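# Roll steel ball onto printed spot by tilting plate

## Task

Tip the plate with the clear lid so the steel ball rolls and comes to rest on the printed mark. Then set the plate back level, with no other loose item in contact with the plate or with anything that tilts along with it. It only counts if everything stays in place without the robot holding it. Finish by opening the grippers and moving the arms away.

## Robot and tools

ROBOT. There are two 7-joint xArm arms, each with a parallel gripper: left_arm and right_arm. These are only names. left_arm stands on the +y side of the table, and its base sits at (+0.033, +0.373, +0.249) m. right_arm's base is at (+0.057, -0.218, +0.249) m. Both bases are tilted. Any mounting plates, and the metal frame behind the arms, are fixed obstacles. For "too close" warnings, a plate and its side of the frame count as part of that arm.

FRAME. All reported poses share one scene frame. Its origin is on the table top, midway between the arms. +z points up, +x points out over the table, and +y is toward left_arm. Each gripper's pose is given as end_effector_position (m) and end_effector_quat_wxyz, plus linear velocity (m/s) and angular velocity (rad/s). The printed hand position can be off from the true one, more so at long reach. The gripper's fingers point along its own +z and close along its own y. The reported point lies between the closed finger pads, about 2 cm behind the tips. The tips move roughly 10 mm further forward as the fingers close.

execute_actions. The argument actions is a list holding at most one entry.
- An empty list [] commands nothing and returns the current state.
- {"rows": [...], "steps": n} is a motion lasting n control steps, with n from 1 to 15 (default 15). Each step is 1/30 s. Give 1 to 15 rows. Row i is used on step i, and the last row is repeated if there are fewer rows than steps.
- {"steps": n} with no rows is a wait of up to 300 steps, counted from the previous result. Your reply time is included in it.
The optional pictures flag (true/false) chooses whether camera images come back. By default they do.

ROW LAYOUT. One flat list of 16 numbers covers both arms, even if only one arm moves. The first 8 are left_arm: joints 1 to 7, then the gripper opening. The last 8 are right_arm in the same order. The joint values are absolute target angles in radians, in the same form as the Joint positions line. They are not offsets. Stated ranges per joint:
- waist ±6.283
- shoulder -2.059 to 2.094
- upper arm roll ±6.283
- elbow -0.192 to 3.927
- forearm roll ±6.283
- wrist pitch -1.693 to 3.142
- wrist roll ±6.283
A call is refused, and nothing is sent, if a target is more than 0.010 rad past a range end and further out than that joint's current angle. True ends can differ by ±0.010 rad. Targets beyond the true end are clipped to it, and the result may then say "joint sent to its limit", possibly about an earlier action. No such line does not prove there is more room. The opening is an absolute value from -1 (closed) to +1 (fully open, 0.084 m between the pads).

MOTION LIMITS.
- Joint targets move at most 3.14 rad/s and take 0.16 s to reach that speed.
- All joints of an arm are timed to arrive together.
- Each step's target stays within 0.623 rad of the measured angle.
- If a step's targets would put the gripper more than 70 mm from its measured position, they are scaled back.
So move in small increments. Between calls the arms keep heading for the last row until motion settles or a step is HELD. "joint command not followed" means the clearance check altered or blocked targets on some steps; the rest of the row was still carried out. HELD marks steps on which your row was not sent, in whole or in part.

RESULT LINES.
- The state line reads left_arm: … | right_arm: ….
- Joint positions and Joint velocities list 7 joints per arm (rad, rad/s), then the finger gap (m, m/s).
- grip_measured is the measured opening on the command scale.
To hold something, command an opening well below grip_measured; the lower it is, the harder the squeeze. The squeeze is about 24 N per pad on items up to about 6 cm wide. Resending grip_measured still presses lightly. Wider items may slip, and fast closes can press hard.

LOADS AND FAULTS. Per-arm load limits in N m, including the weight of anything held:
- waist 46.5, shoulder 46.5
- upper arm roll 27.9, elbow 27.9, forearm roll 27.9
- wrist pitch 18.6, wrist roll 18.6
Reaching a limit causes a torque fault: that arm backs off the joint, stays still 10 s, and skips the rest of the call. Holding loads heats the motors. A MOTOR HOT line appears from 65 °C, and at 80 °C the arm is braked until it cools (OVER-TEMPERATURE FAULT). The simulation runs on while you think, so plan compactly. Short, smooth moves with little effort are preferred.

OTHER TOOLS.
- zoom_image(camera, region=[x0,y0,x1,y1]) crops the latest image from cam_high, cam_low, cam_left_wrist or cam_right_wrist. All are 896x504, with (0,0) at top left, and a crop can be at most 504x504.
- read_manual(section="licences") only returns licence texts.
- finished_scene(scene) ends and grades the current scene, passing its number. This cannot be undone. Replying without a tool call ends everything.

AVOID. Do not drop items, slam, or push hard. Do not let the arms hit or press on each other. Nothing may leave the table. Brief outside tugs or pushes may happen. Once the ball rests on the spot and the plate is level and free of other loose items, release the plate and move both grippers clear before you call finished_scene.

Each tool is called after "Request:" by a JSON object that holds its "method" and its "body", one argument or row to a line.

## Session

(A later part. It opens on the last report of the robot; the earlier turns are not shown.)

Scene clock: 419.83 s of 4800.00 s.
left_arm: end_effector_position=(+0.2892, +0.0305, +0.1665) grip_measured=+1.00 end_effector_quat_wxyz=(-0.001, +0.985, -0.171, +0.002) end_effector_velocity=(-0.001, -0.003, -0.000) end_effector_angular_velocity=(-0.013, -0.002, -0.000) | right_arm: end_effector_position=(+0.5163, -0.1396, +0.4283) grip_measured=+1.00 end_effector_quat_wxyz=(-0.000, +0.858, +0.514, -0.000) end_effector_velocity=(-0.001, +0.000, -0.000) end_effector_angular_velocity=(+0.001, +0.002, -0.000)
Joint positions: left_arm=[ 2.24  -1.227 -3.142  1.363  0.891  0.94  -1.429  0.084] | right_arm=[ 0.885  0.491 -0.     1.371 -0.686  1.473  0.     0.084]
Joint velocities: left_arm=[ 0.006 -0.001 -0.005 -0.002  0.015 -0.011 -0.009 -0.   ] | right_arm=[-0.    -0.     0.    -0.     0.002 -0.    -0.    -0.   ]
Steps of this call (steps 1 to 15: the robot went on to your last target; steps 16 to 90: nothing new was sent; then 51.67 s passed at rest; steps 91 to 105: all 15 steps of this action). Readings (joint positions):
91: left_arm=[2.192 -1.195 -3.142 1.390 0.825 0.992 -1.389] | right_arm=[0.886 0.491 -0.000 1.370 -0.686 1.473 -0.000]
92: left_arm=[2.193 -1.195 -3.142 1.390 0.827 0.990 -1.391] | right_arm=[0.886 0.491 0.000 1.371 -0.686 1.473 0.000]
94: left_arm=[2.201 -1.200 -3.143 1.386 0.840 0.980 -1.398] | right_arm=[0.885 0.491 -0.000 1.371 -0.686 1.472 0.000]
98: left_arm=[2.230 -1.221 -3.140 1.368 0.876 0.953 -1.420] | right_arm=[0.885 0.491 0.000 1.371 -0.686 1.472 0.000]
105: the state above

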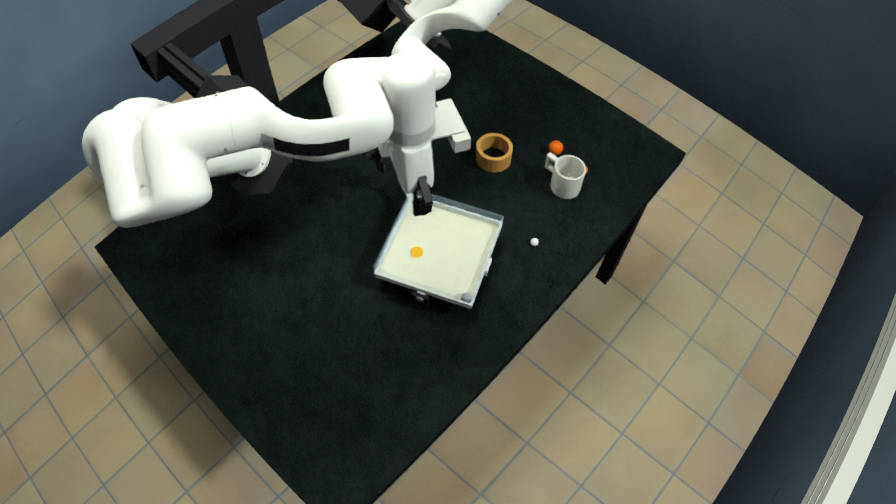

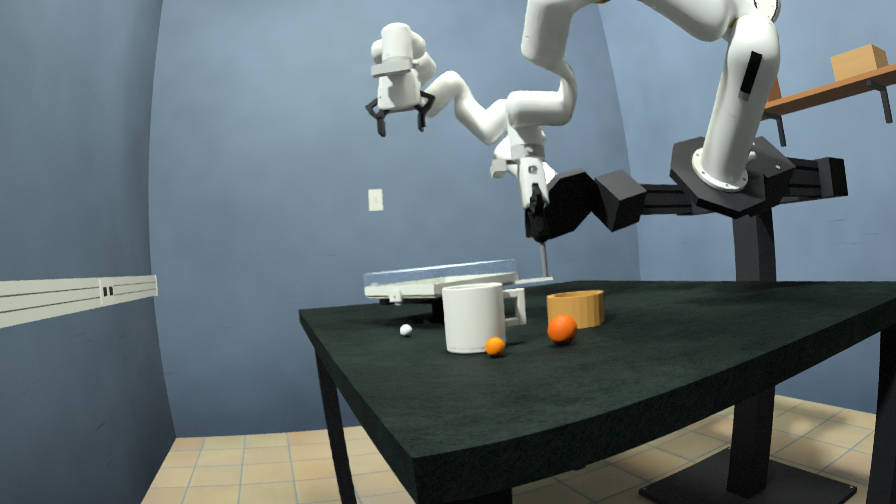

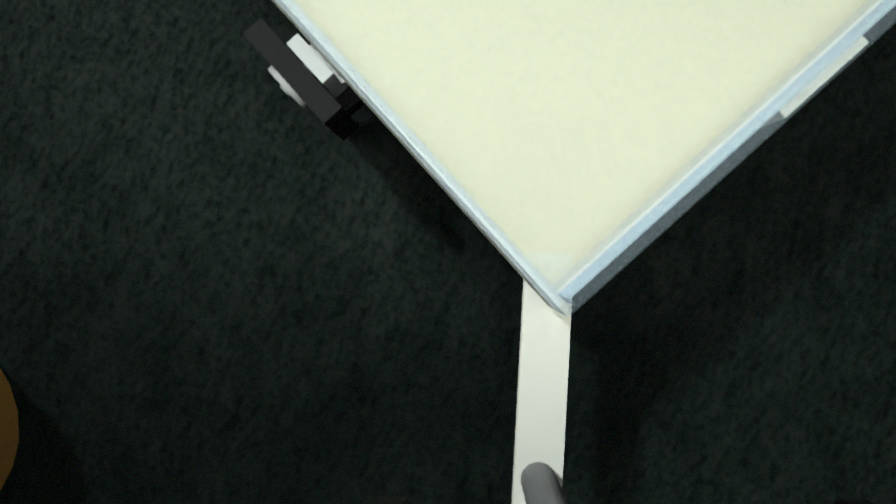

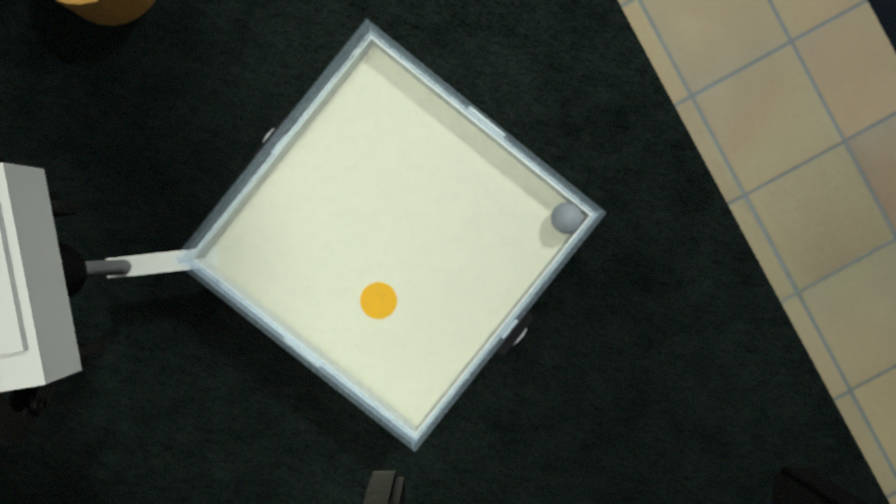

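Request:
{"method": "execute_actions", "body": {
  "actions": [
    {"rows": [[2.241,-1.2279,-3.1416,1.362,0.8925,0.9391,-1.43,0.8, 0.8855,0.4906,0.0,1.3705,-0.6863,1.4725,0.0,1],[2.241,-1.2279,-3.1416,1.362,0.8925,0.9391,-1.43,0.65, 0.8855,0.4906,0.0,1.3705,-0.6863,1.4725,0.0,1],[2.241,-1.2279,-3.1416,1.362,0.8925,0.9391,-1.43,0.5, 0.8855,0.4906,0.0,1.3705,-0.6863,1.4725,0.0,1],[2.241,-1.2279,-3.1416,1.362,0.8925,0.9391,-1.43,0.38, 0.8855,0.4906,0.0,1.3705,-0.6863,1.4725,0.0,1],[2.241,-1.2279,-3.1416,1.362,0.8925,0.9391,-1.43,0.28, 0.8855,0.4906,0.0,1.3705,-0.6863,1.4725,0.0,1],[2.241,-1.2279,-3.1416,1.362,0.8925,0.9391,-1.43,0.2, 0.8855,0.4906,0.0,1.3705,-0.6863,1.4725,0.0,1],[2.241,-1.2279,-3.1416,1.362,0.8925,0.9391,-1.43,0.13, 0.8855,0.4906,0.0,1.3705,-0.6863,1.4725,0.0,1],[2.241,-1.2279,-3.1416,1.362,0.8925,0.9391,-1.43,0.07, 0.8855,0.4906,0.0,1.3705,-0.6863,1.4725,0.0,1],[2.241,-1.2279,-3.1416,1.362,0.8925,0.9391,-1.43,0.02, 0.8855,0.4906,0.0,1.3705,-0.6863,1.4725,0.0,1],[2.241,-1.2279,-3.1416,1.362,0.8925,0.9391,-1.43,-0.03, 0.8855,0.4906,0.0,1.3705,-0.6863,1.4725,0.0,1],[2.241,-1.2279,-3.1416,1.362,0.8925,0.9391,-1.43,-0.08, 0.8855,0.4906,0.0,1.3705,-0.6863,1.4725,0.0,1],[2.241,-1.2279,-3.1416,1.362,0.8925,0.9391,-1.43,-0.13, 0.8855,0.4906,0.0,1.3705,-0.6863,1.4725,0.0,1],[2.241,-1.2279,-3.1416,1.362,0.8925,0.9391,-1.43,-0.18, 0.8855,0.4906,0.0,1.3705,-0.6863,1.4725,0.0,1],[2.241,-1.2279,-3.1416,1.362,0.8925,0.9391,-1.43,-0.23, 0.8855,0.4906,0.0,1.3705,-0.6863,1.4725,0.0,1],[2.241,-1.2279,-3.1416,1.362,0.8925,0.9391,-1.43,-0.28, 0.8855,0.4906,0.0,1.3705,-0.6863,1.4725,0.0,1]], "steps": 15}
  ],
  "pictures": false
}}

Request:
{"method": "execute_actions", "body": {
  "actions": [
    {"steps": 15}
  ]
}}

Scene clock: 459.63 s of 4800.00 s.
left_arm: end_effector_position=(+0.2887, +0.0332, +0.1633) grip_measured=-0.12 end_effector_quat_wxyz=(-0.005, +0.985, -0.171, +0.001) end_effector_velocity=(+0.000, -0.002, +0.002) end_effector_angular_velocity=(-0.004, -0.002, -0.002) | right_arm: end_effector_position=(+0.5163, -0.1396, +0.4283) grip_measured=+1.00 end_effector_quat_wxyz=(-0.000, +0.858, +0.514, -0.000) end_effector_velocity=(-0.001, +0.000, -0.000) end_effector_angular_velocity=(+0.001, +0.003, +0.000)
Joint positions: left_arm=[ 2.242 -1.229 -3.14   1.36   0.892  0.941 -1.43   0.039] | right_arm=[ 0.886  0.491  0.     1.371 -0.686  1.472  0.     0.084]
Joint velocities: left_arm=[-0.001  0.001 -0.003  0.003  0.001  0.001  0.001 -0.   ] | right_arm=[-0.001 -0.     0.    -0.001  0.003 -0.    -0.001 -0.   ]
Steps of this call (steps 1 to 15: the robot went on to your last target; steps 16 to 90: nothing new was sent; then 36.30 s passed at rest; steps 91 to 105: all 15 steps of this action). Readings (joint positions):
91: left_arm=[2.241 -1.228 -3.142 1.362 0.892 0.939 -1.430] | right_arm=[0.885 0.491 0.000 1.371 -0.686 1.473 -0.000]
92: left_arm=[2.241 -1.228 -3.142 1.362 0.893 0.939 -1.430] | right_arm=[0.886 0.491 0.000 1.371 -0.686 1.472 -0.000]
94: left_arm=[2.241 -1.228 -3.142 1.362 0.893 0.939 -1.430] | right_arm=[0.885 0.491 0.000 1.371 -0.686 1.473 0.000]
98: left_arm=[2.241 -1.228 -3.142 1.362 0.893 0.939 -1.430] | right_arm=[0.885 0.491 -0.000 1.371 -0.686 1.472 -0.000]
105: the state above

Scene clock: 460.13 s of 4800.00 s.
left_arm: end_effector_position=(+0.2888, +0.0324, +0.1640) grip_measured=-0.12 end_effector_quat_wxyz=(-0.004, +0.985, -0.171, +0.001) end_effector_velocity=(-0.001, -0.002, +0.001) end_effector_angular_velocity=(-0.005, +0.000, -0.001) | right_arm: end_effector_position=(+0.5163, -0.1396, +0.4283) grip_measured=+1.00 end_effector_quat_wxyz=(-0.000, +0.858, +0.514, -0.000) end_effector_velocity=(+0.000, -0.000, -0.000) end_effector_angular_velocity=(-0.001, +0.000, -0.000)
Joint positions: left_arm=[ 2.241 -1.229 -3.14   1.361  0.892  0.94  -1.43   0.039] | right_arm=[ 0.885  0.491  0.     1.371 -0.686  1.472 -0.     0.084]
Joint velocities: left_arm=[-0.     0.    -0.002  0.001  0.001 -0.002  0.    -0.   ] | right_arm=[-0.  0. -0. -0. -0.  0.  0.  0.]
Steps of this call (steps 1 to 15: the robot went on to your last target). Readings (joint positions):
1: left_arm=[2.242 -1.229 -3.140 1.360 0.892 0.941 -1.430] | right_arm=[0.886 0.491 -0.000 1.371 -0.686 1.473 -0.000]
2: left_arm=[2.242 -1.229 -3.140 1.360 0.892 0.941 -1.430] | right_arm=[0.885 0.491 -0.000 1.371 -0.686 1.473 -0.000]
4: left_arm=[2.242 -1.229 -3.140 1.360 0.892 0.941 -1.430] | right_arm=[0.885 0.491 0.000 1.371 -0.686 1.472 -0.000]
8: left_arm=[2.242 -1.229 -3.140 1.360 0.892 0.941 -1.430] | right_arm=[0.886 0.491 0.000 1.371 -0.686 1.472 0.000]
15: the state above
All arms were judged still, so your last target was given up. Only a new action makes them travel on or press farther. Fingers that are still opening or closing keep moving.

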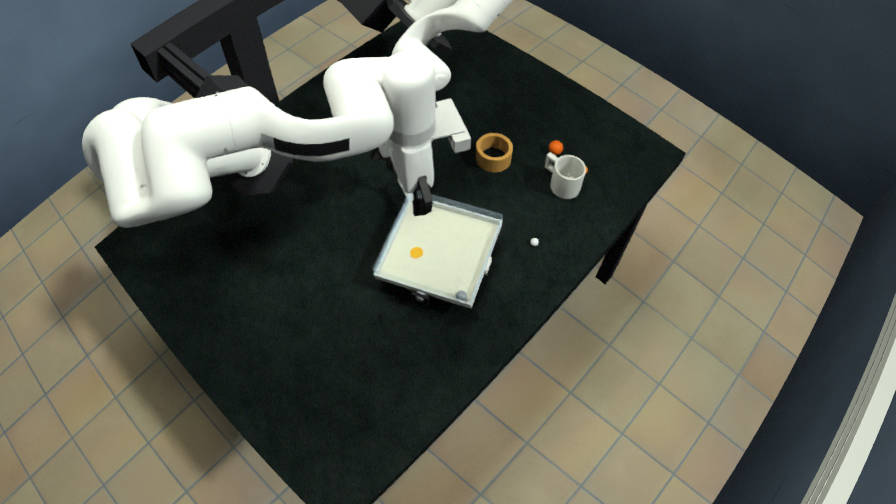

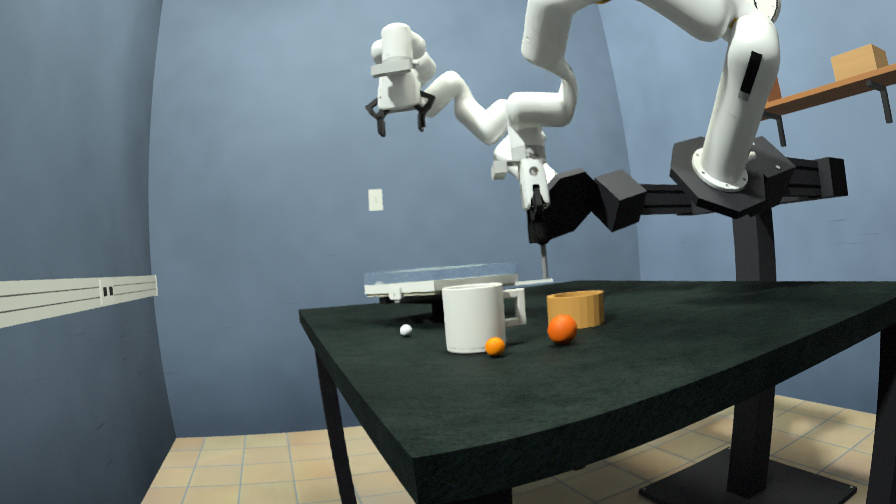

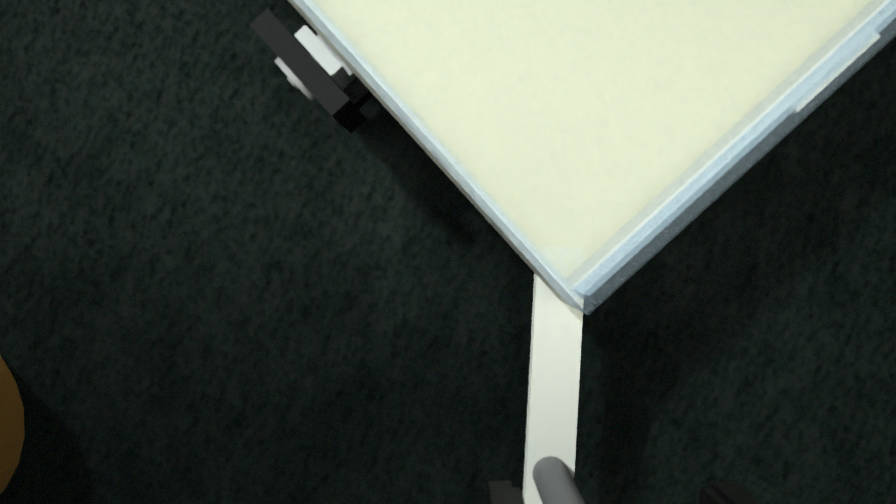

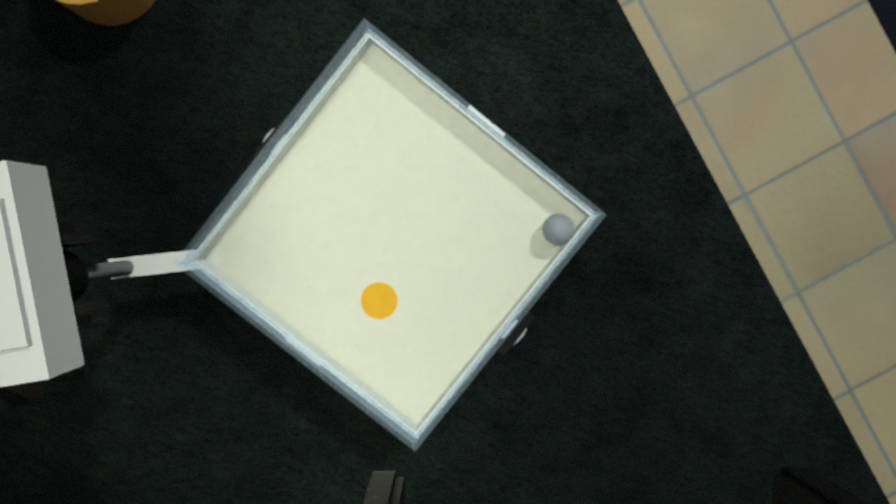

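Request:
{"method": "execute_actions", "body": {
  "actions": []
}}

Scene clock: 481.17 s of 4800.00 s.
left_arm: end_effector_position=(+0.2891, +0.0318, +0.1650) grip_measured=-0.12 end_effector_quat_wxyz=(-0.003, +0.985, -0.171, +0.002) end_effector_velocity=(+0.000, +0.000, -0.000) end_effector_angular_velocity=(+0.000, +0.000, +0.001) | right_arm: end_effector_position=(+0.5163, -0.1396, +0.4283) grip_measured=+1.00 end_effector_quat_wxyz=(-0.000, +0.858, +0.514, -0.000) end_effector_velocity=(+0.000, +0.000, +0.000) end_effector_angular_velocity=(+0.001, -0.000, -0.000)
Joint positions: left_arm=[ 2.241 -1.228 -3.142  1.362  0.892  0.942 -1.43   0.039] | right_arm=[ 0.885  0.491 -0.     1.371 -0.686  1.473  0.     0.084]
Joint velocities: left_arm=[-0.     0.     0.001 -0.    -0.    -0.    -0.001 -0.   ] | right_arm=[ 0.001  0.     0.     0.001  0.    -0.     0.    -0.   ]
Steps of this call (steps 1 to 150: nothing new was sent; then 16.03 s passed at rest). Readings (joint positions):
1: left_arm=[2.241 -1.229 -3.141 1.361 0.892 0.940 -1.430] | right_arm=[0.885 0.491 -0.000 1.370 -0.686 1.473 -0.000]
2: left_arm=[2.241 -1.229 -3.141 1.361 0.892 0.940 -1.430] | right_arm=[0.886 0.491 -0.000 1.371 -0.686 1.472 -0.000]
4: left_arm=[2.241 -1.228 -3.141 1.361 0.892 0.940 -1.430] | right_arm=[0.886 0.491 0.000 1.371 -0.686 1.473 0.000]
8: left_arm=[2.241 -1.228 -3.141 1.361 0.892 0.940 -1.430] | right_arm=[0.885 0.491 -0.000 1.371 -0.686 1.472 -0.000]
150: the state above

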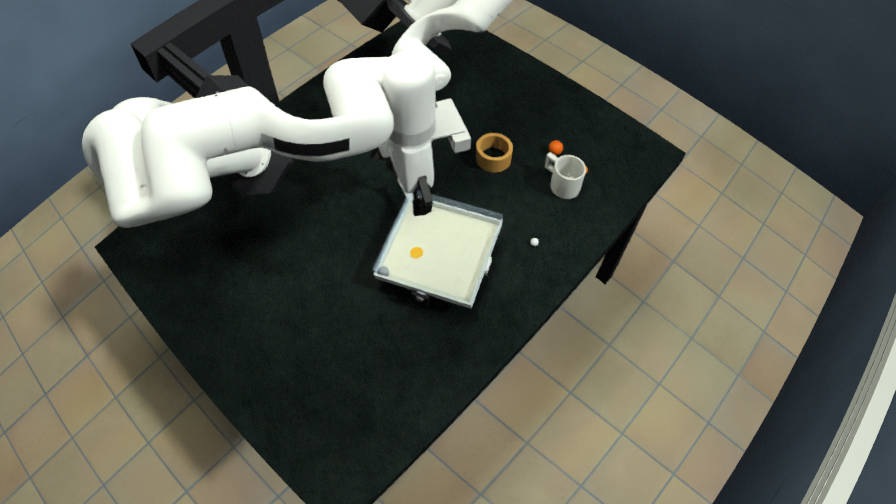

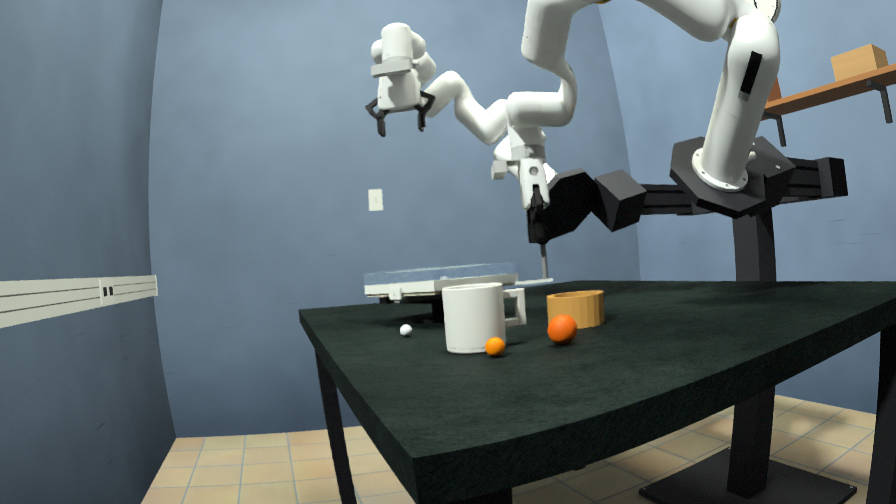

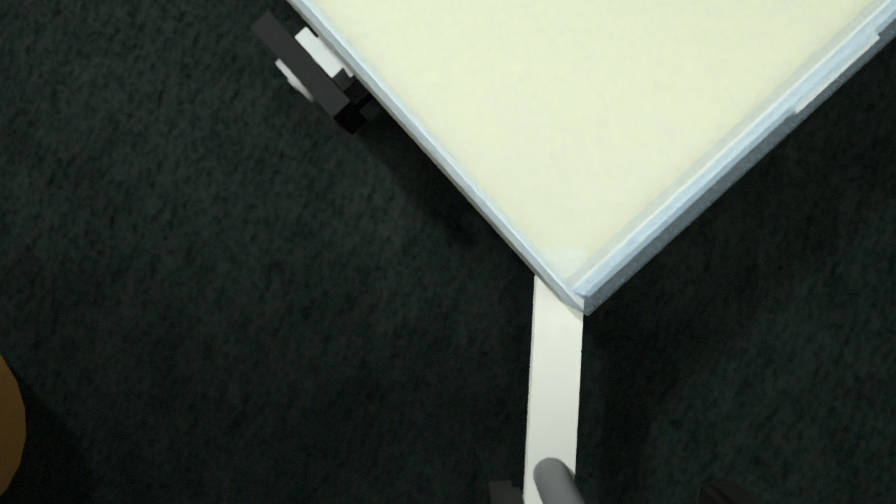

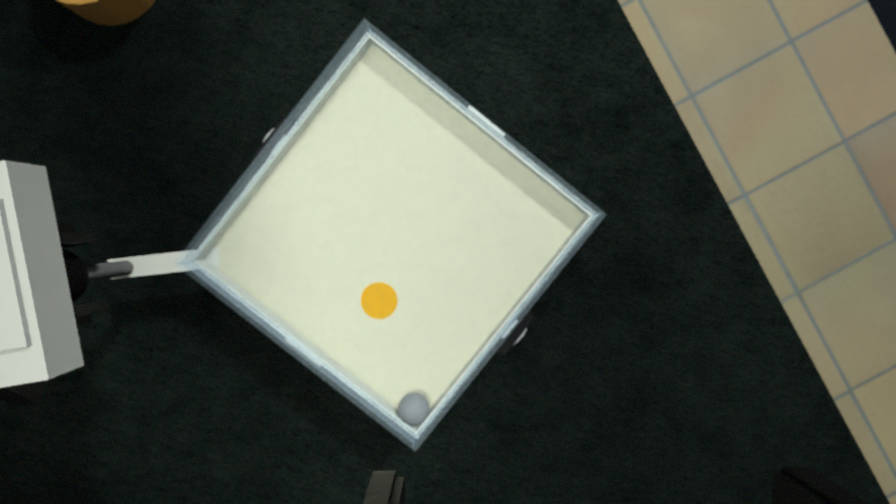

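Request:
{"method": "zoom_image", "body": {
  "camera": "cam_low",
  "region": [355, 215, 575, 335]
}}

Request:
{"method": "zoom_image", "body": {
  "camera": "cam_right_wrist",
  "region": [170, 0, 630, 470]
}}

Region (355, 215, 575, 335) of cam_low's 896x504 image, scaled by 2.291, with more detail than that image has; it fills the top 275 rows of this view, and the rest is white.

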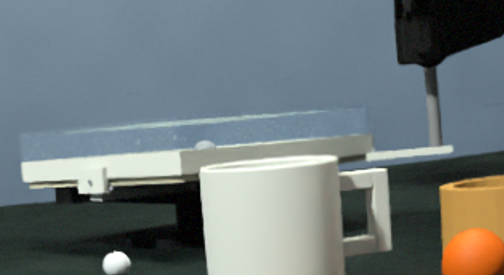

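Region (170, 0, 630, 470) of cam_right_wrist's 896x504 image, scaled by 1.072, with more detail than that image has; it fills the left 493 columns of this view, and the rest is white.

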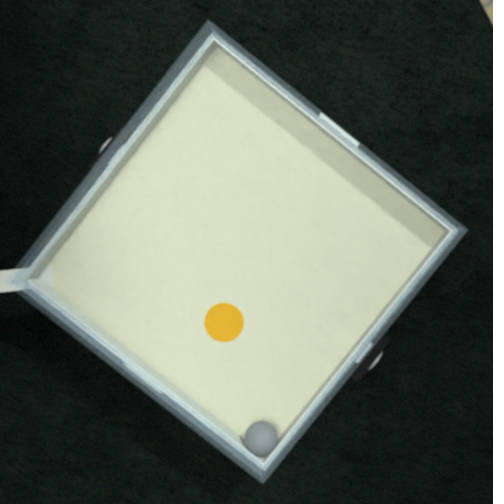

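Request:
{"method": "execute_actions", "body": {
  "actions": [
    {"rows": [[2.2488,-1.2246,-3.1416,1.3558,0.8925,0.9391,-1.43,-0.3, 0.8855,0.4906,0.0,1.3705,-0.6863,1.4725,0.0,1]], "steps": 12}
  ]
}}

Request:
{"method": "execute_actions", "body": {
  "actions": [
    {"steps": 12}
  ]
}}

Request:
{"method": "execute_actions", "body": {
  "actions": [
    {"steps": 12}
  ]
}}

Request:
{"method": "execute_actions", "body": {
  "actions": [
    {"steps": 12}
  ]
}}

Scene clock: 596.80 s of 4800.00 s.
left_arm: end_effector_position=(+0.2893, +0.0328, +0.1645) grip_measured=-0.12 end_effector_quat_wxyz=(-0.001, +0.986, -0.170, -0.001) end_effector_velocity=(-0.000, +0.001, -0.001) end_effector_angular_velocity=(+0.001, +0.003, +0.002) | right_arm: end_effector_position=(+0.5163, -0.1396, +0.4283) grip_measured=+1.00 end_effector_quat_wxyz=(-0.000, +0.858, +0.514, -0.000) end_effector_velocity=(-0.000, -0.000, -0.000) end_effector_angular_velocity=(-0.001, +0.000, +0.001)
Joint positions: left_arm=[ 2.248 -1.224 -3.143  1.358  0.893  0.938 -1.43   0.039] | right_arm=[ 0.886  0.491 -0.     1.371 -0.686  1.472 -0.     0.084]
Joint velocities: left_arm=[ 0.002  0.001  0.001 -0.003 -0.    -0.003 -0.     0.   ] | right_arm=[ 0.     0.    -0.001 -0.001 -0.     0.    -0.    -0.   ]
Steps of this call (steps 1 to 90: nothing new was sent; then 112.23 s passed at rest; steps 91 to 102: all 12 steps of this action). Readings (joint positions):
91: left_arm=[2.241 -1.228 -3.142 1.362 0.893 0.942 -1.430] | right_arm=[0.885 0.491 0.000 1.371 -0.686 1.473 0.000]
92: left_arm=[2.242 -1.227 -3.142 1.361 0.893 0.942 -1.430] | right_arm=[0.885 0.491 0.000 1.371 -0.686 1.472 -0.000]
94: left_arm=[2.244 -1.226 -3.143 1.360 0.893 0.940 -1.430] | right_arm=[0.885 0.491 0.000 1.371 -0.686 1.472 0.000]
98: left_arm=[2.247 -1.224 -3.143 1.358 0.893 0.939 -1.430] | right_arm=[0.886 0.491 0.000 1.371 -0.686 1.473 -0.000]
102: the state above

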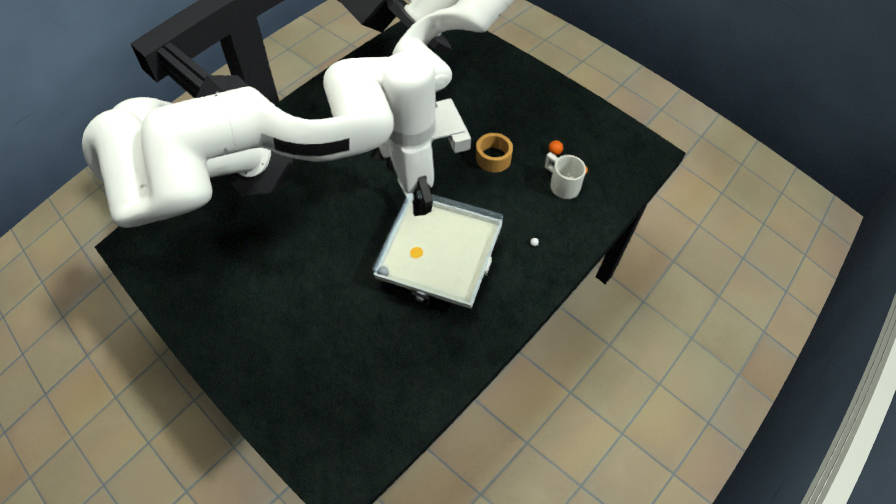

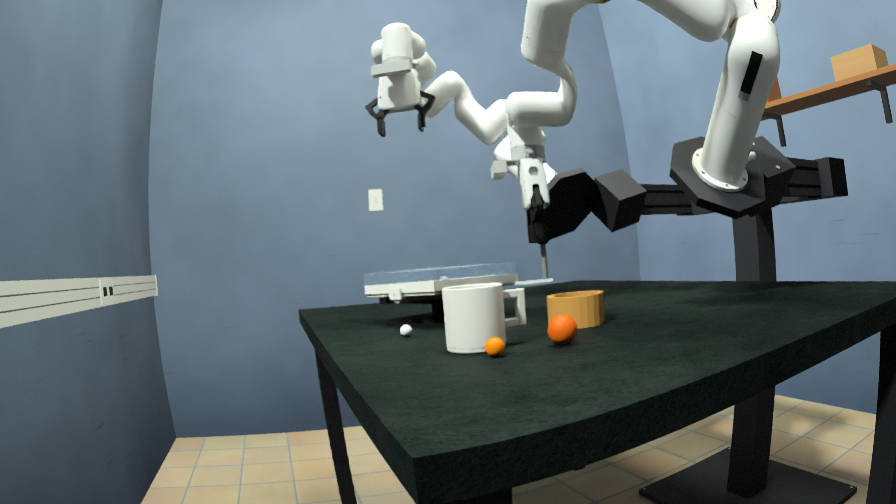

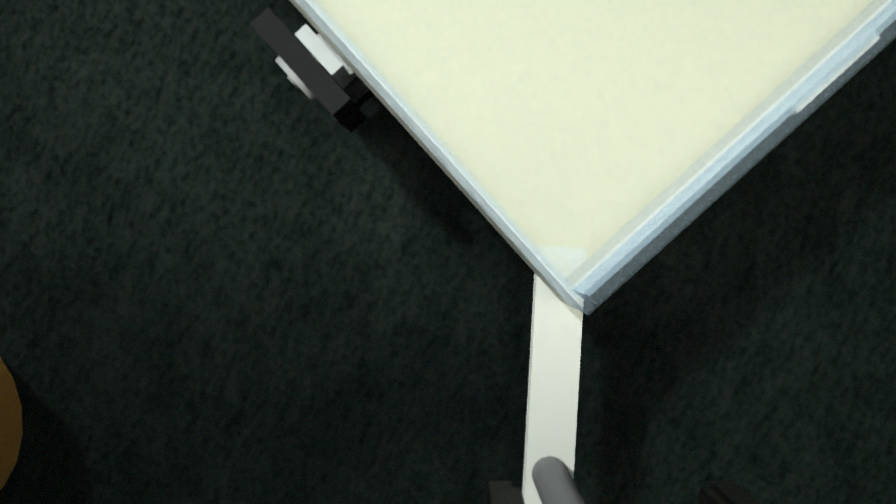

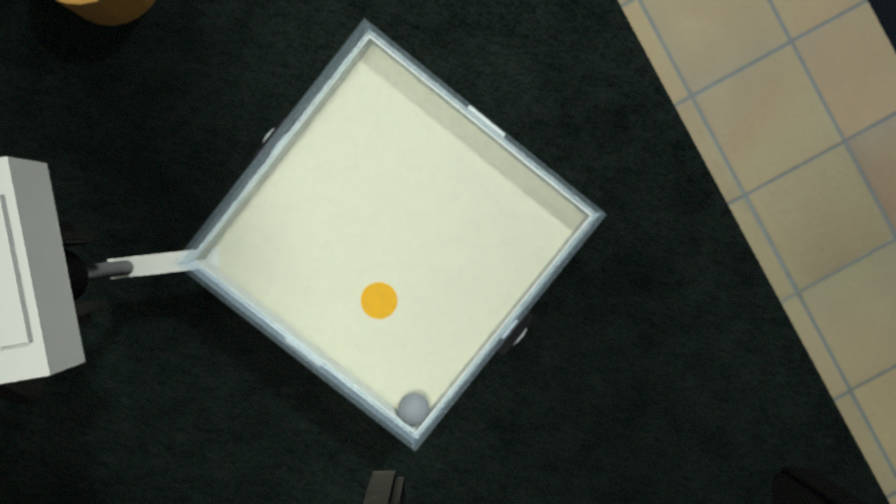

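Scene clock: 597.20 s of 4800.00 s.
left_arm: end_effector_position=(+0.2893, +0.0333, +0.1640) grip_measured=-0.12 end_effector_quat_wxyz=(-0.002, +0.986, -0.169, -0.001) end_effector_velocity=(-0.000, +0.001, -0.001) end_effector_angular_velocity=(+0.003, +0.000, +0.001) | right_arm: end_effector_position=(+0.5163, -0.1396, +0.4283) grip_measured=+1.00 end_effector_quat_wxyz=(-0.000, +0.858, +0.514, -0.000) end_effector_velocity=(+0.000, +0.000, +0.000) end_effector_angular_velocity=(+0.001, +0.000, -0.000)
Joint positions: left_arm=[ 2.248 -1.224 -3.143  1.357  0.893  0.938 -1.43   0.039] | right_arm=[ 0.885  0.491  0.     1.371 -0.686  1.472  0.     0.084]
Joint velocities: left_arm=[ 0.    -0.001  0.001 -0.001  0.     0.001 -0.002  0.   ] | right_arm=[ 0.     0.    -0.     0.001  0.001 -0.    -0.    -0.   ]
Steps of this call (steps 1 to 12: the robot went on to your last target). Readings (joint positions):
1: left_arm=[2.248 -1.224 -3.143 1.357 0.893 0.938 -1.430] | right_arm=[0.885 0.491 -0.000 1.371 -0.686 1.473 -0.000]
2: left_arm=[2.248 -1.224 -3.143 1.357 0.893 0.938 -1.430] | right_arm=[0.886 0.491 0.000 1.370 -0.686 1.472 -0.000]
4: left_arm=[2.248 -1.224 -3.143 1.357 0.893 0.938 -1.430] | right_arm=[0.885 0.491 0.000 1.371 -0.686 1.472 -0.000]
8: left_arm=[2.248 -1.224 -3.143 1.357 0.893 0.938 -1.430] | right_arm=[0.885 0.491 -0.000 1.371 -0.686 1.473 0.000]
12: the state above

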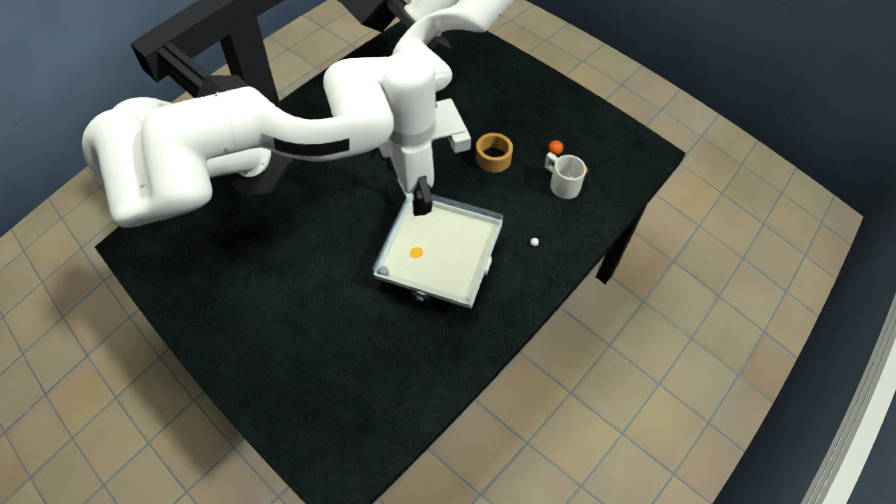

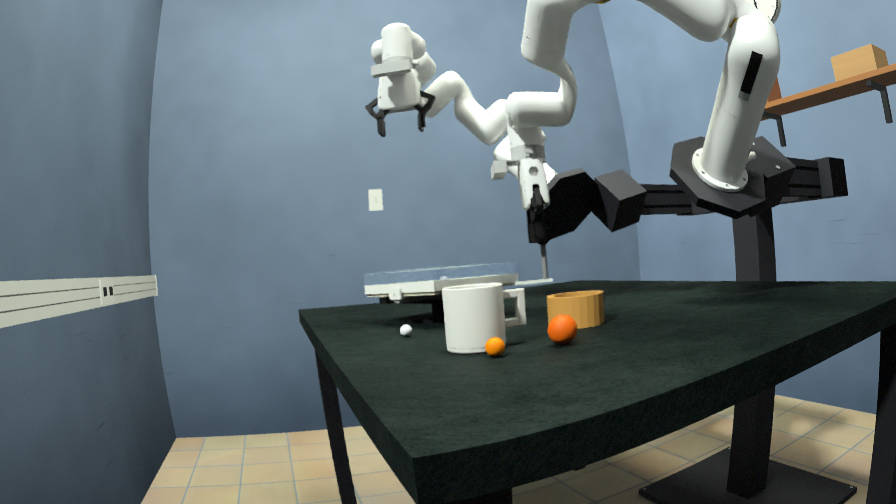

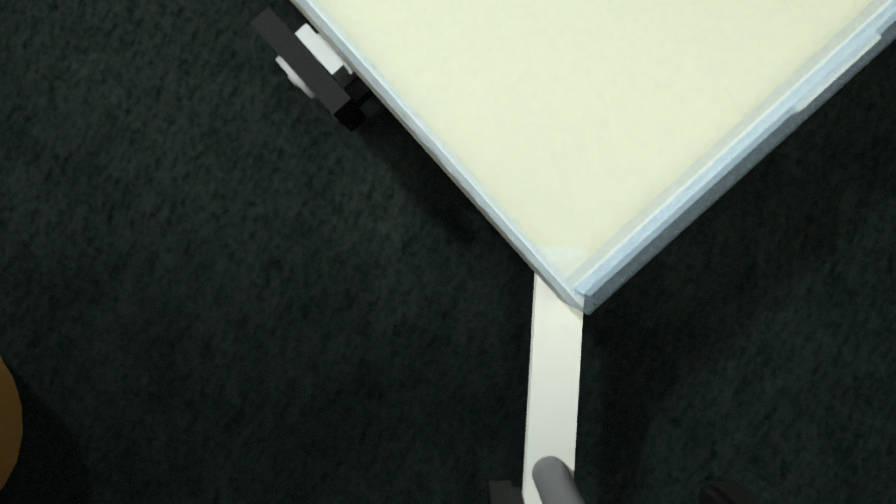

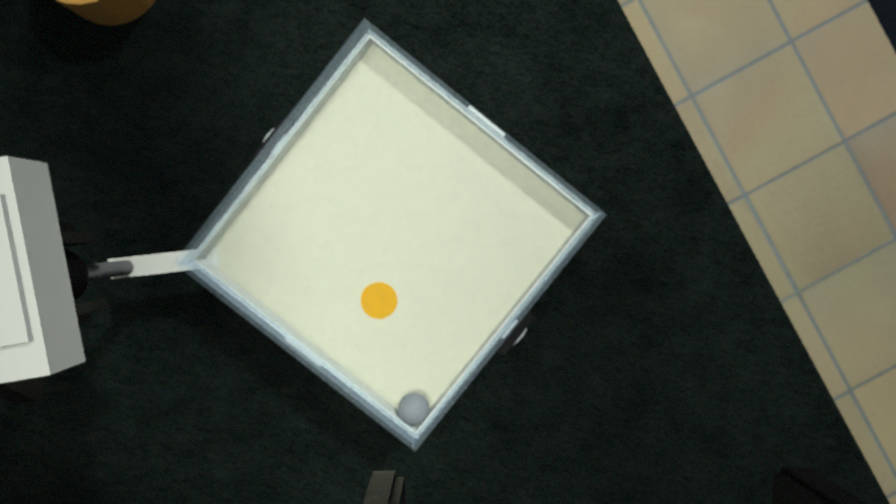

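Scene clock: 597.60 s of 4800.00 s.
left_arm: end_effector_position=(+0.2893, +0.0336, +0.1636) grip_measured=-0.12 end_effector_quat_wxyz=(-0.002, +0.986, -0.169, -0.002) end_effector_velocity=(-0.000, +0.001, -0.001) end_effector_angular_velocity=(+0.002, +0.000, -0.000) | right_arm: end_effector_position=(+0.5163, -0.1396, +0.4283) grip_measured=+1.00 end_effector_quat_wxyz=(-0.000, +0.858, +0.514, -0.000) end_effector_velocity=(-0.000, +0.000, -0.000) end_effector_angular_velocity=(+0.000, +0.001, +0.000)
Joint positions: left_arm=[ 2.248 -1.224 -3.142  1.356  0.893  0.938 -1.43   0.039] | right_arm=[ 0.885  0.491  0.     1.371 -0.686  1.473  0.     0.084]
Joint velocities: left_arm=[ 0.    -0.001  0.001 -0.001  0.     0.    -0.     0.   ] | right_arm=[ 0.     0.    -0.    -0.001  0.001 -0.001  0.    -0.   ]
Steps of this call (steps 1 to 12: the robot went on to your last target). Readings (joint positions):
1: left_arm=[2.248 -1.224 -3.143 1.357 0.893 0.938 -1.430] | right_arm=[0.885 0.491 0.000 1.371 -0.686 1.473 -0.000]
2: left_arm=[2.248 -1.224 -3.143 1.357 0.893 0.938 -1.430] | right_arm=[0.885 0.491 0.000 1.370 -0.686 1.473 -0.000]
4: left_arm=[2.248 -1.224 -3.143 1.357 0.893 0.938 -1.430] | right_arm=[0.885 0.491 -0.000 1.371 -0.686 1.473 -0.000]
8: left_arm=[2.248 -1.224 -3.142 1.357 0.893 0.938 -1.430] | right_arm=[0.885 0.491 -0.000 1.371 -0.686 1.472 0.000]
12: the state above
All arms were judged still, so your last target was given up. Only a new action makes them travel on or press farther. Fingers that are still opening or closing keep moving.

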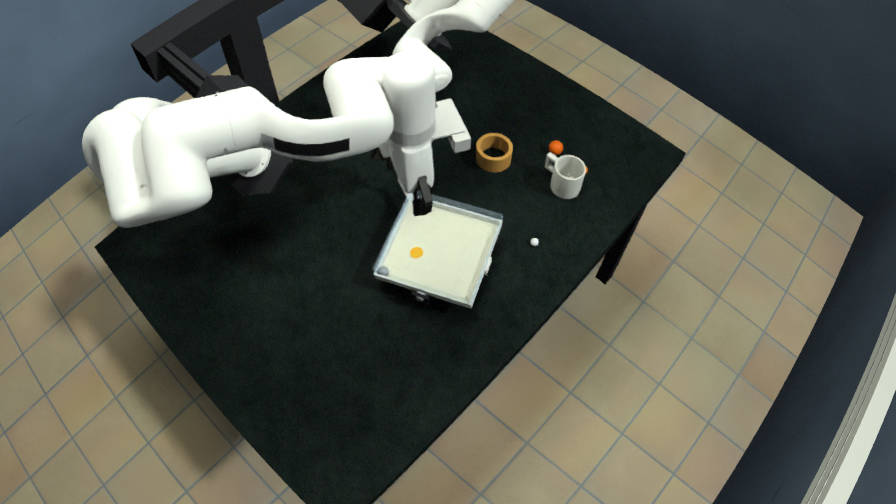

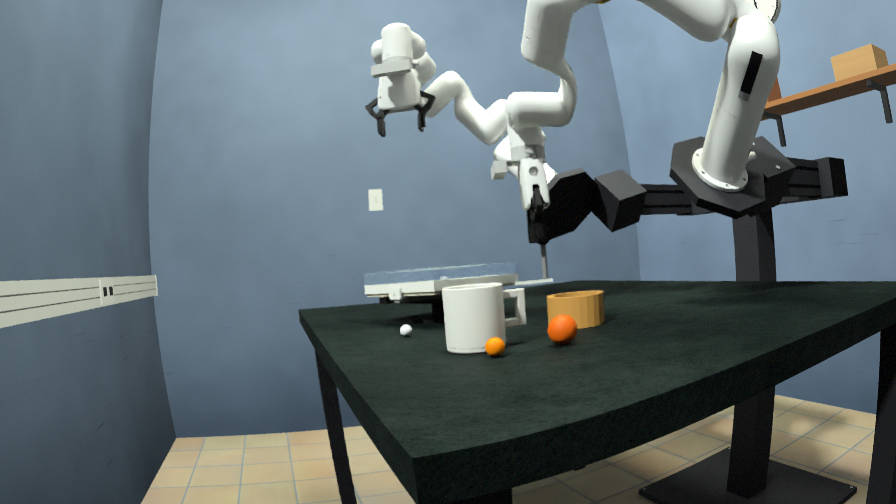

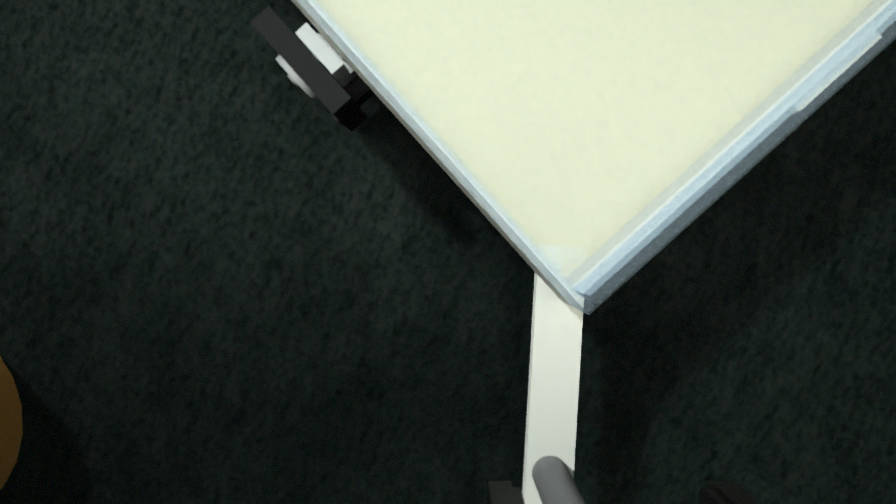

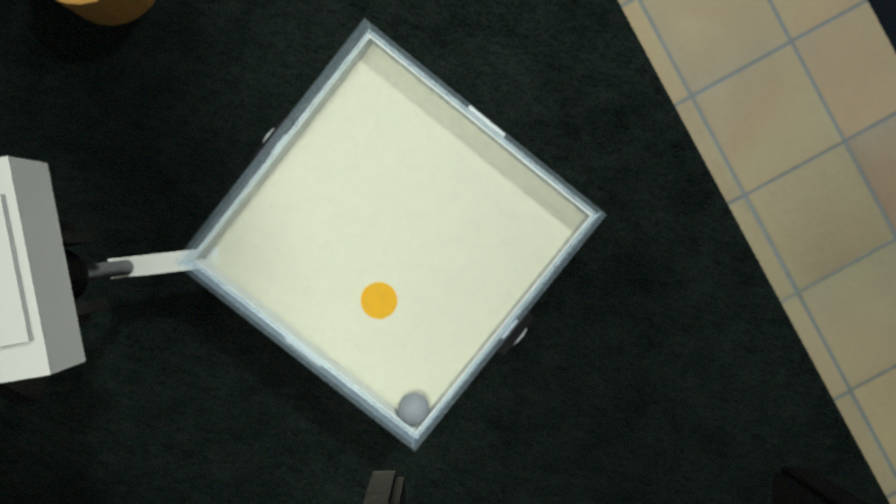

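Scene clock: 598.00 s of 4800.00 s.
left_arm: end_effector_position=(+0.2893, +0.0338, +0.1634) grip_measured=-0.12 end_effector_quat_wxyz=(-0.003, +0.986, -0.169, -0.002) end_effector_velocity=(+0.000, +0.001, -0.000) end_effector_angular_velocity=(+0.001, +0.000, +0.000) | right_arm: end_effector_position=(+0.5163, -0.1396, +0.4283) grip_measured=+1.00 end_effector_quat_wxyz=(-0.000, +0.858, +0.514, -0.000) end_effector_velocity=(+0.001, -0.001, -0.000) end_effector_angular_velocity=(-0.001, -0.001, -0.002)
Joint positions: left_arm=[ 2.249 -1.224 -3.142  1.356  0.893  0.939 -1.43   0.039] | right_arm=[ 0.885  0.491  0.     1.371 -0.686  1.473 -0.     0.084]
Joint velocities: left_arm=[ 0.     0.     0.    -0.001 -0.     0.     0.     0.   ] | right_arm=[ 0.001 -0.    -0.002  0.001 -0.001 -0.     0.001 -0.   ]
Steps of this call (steps 1 to 12: nothing new was sent). Readings (joint positions):
1: left_arm=[2.249 -1.224 -3.142 1.356 0.893 0.938 -1.430] | right_arm=[0.885 0.491 -0.000 1.370 -0.686 1.472 0.000]
2: left_arm=[2.249 -1.224 -3.142 1.356 0.893 0.938 -1.430] | right_arm=[0.885 0.491 -0.000 1.371 -0.686 1.473 0.000]
4: left_arm=[2.249 -1.224 -3.142 1.356 0.893 0.938 -1.430] | right_arm=[0.886 0.491 -0.000 1.371 -0.686 1.472 0.000]
8: left_arm=[2.249 -1.224 -3.142 1.356 0.893 0.939 -1.430] | right_arm=[0.885 0.491 0.000 1.371 -0.686 1.473 -0.000]
12: the state above

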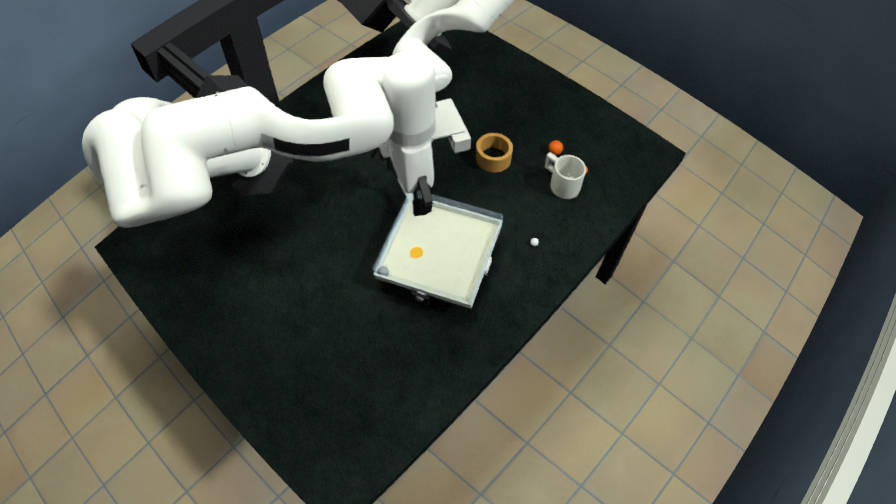

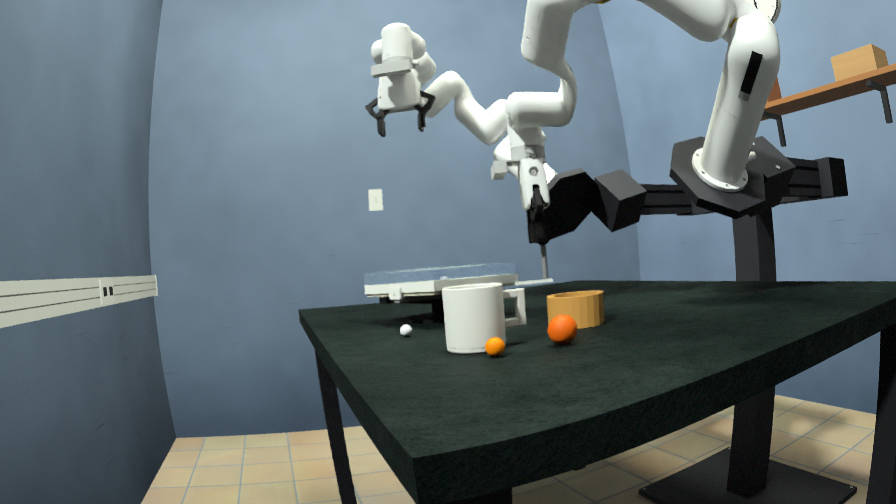

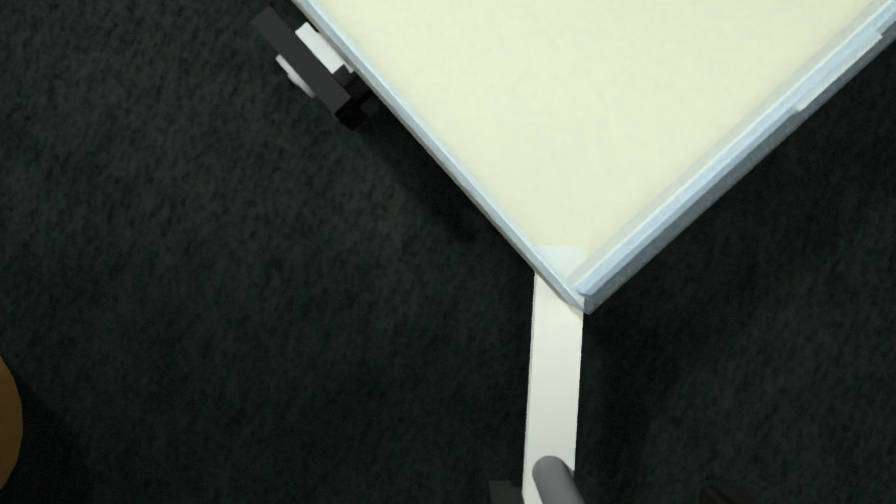

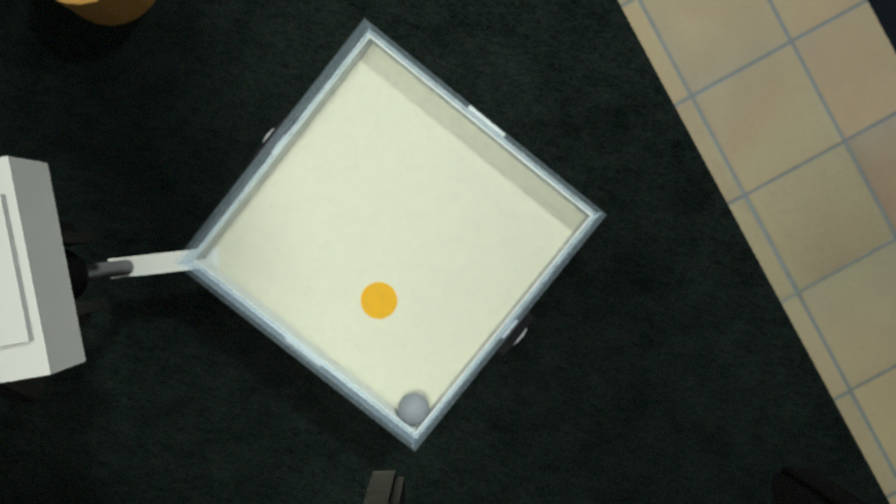

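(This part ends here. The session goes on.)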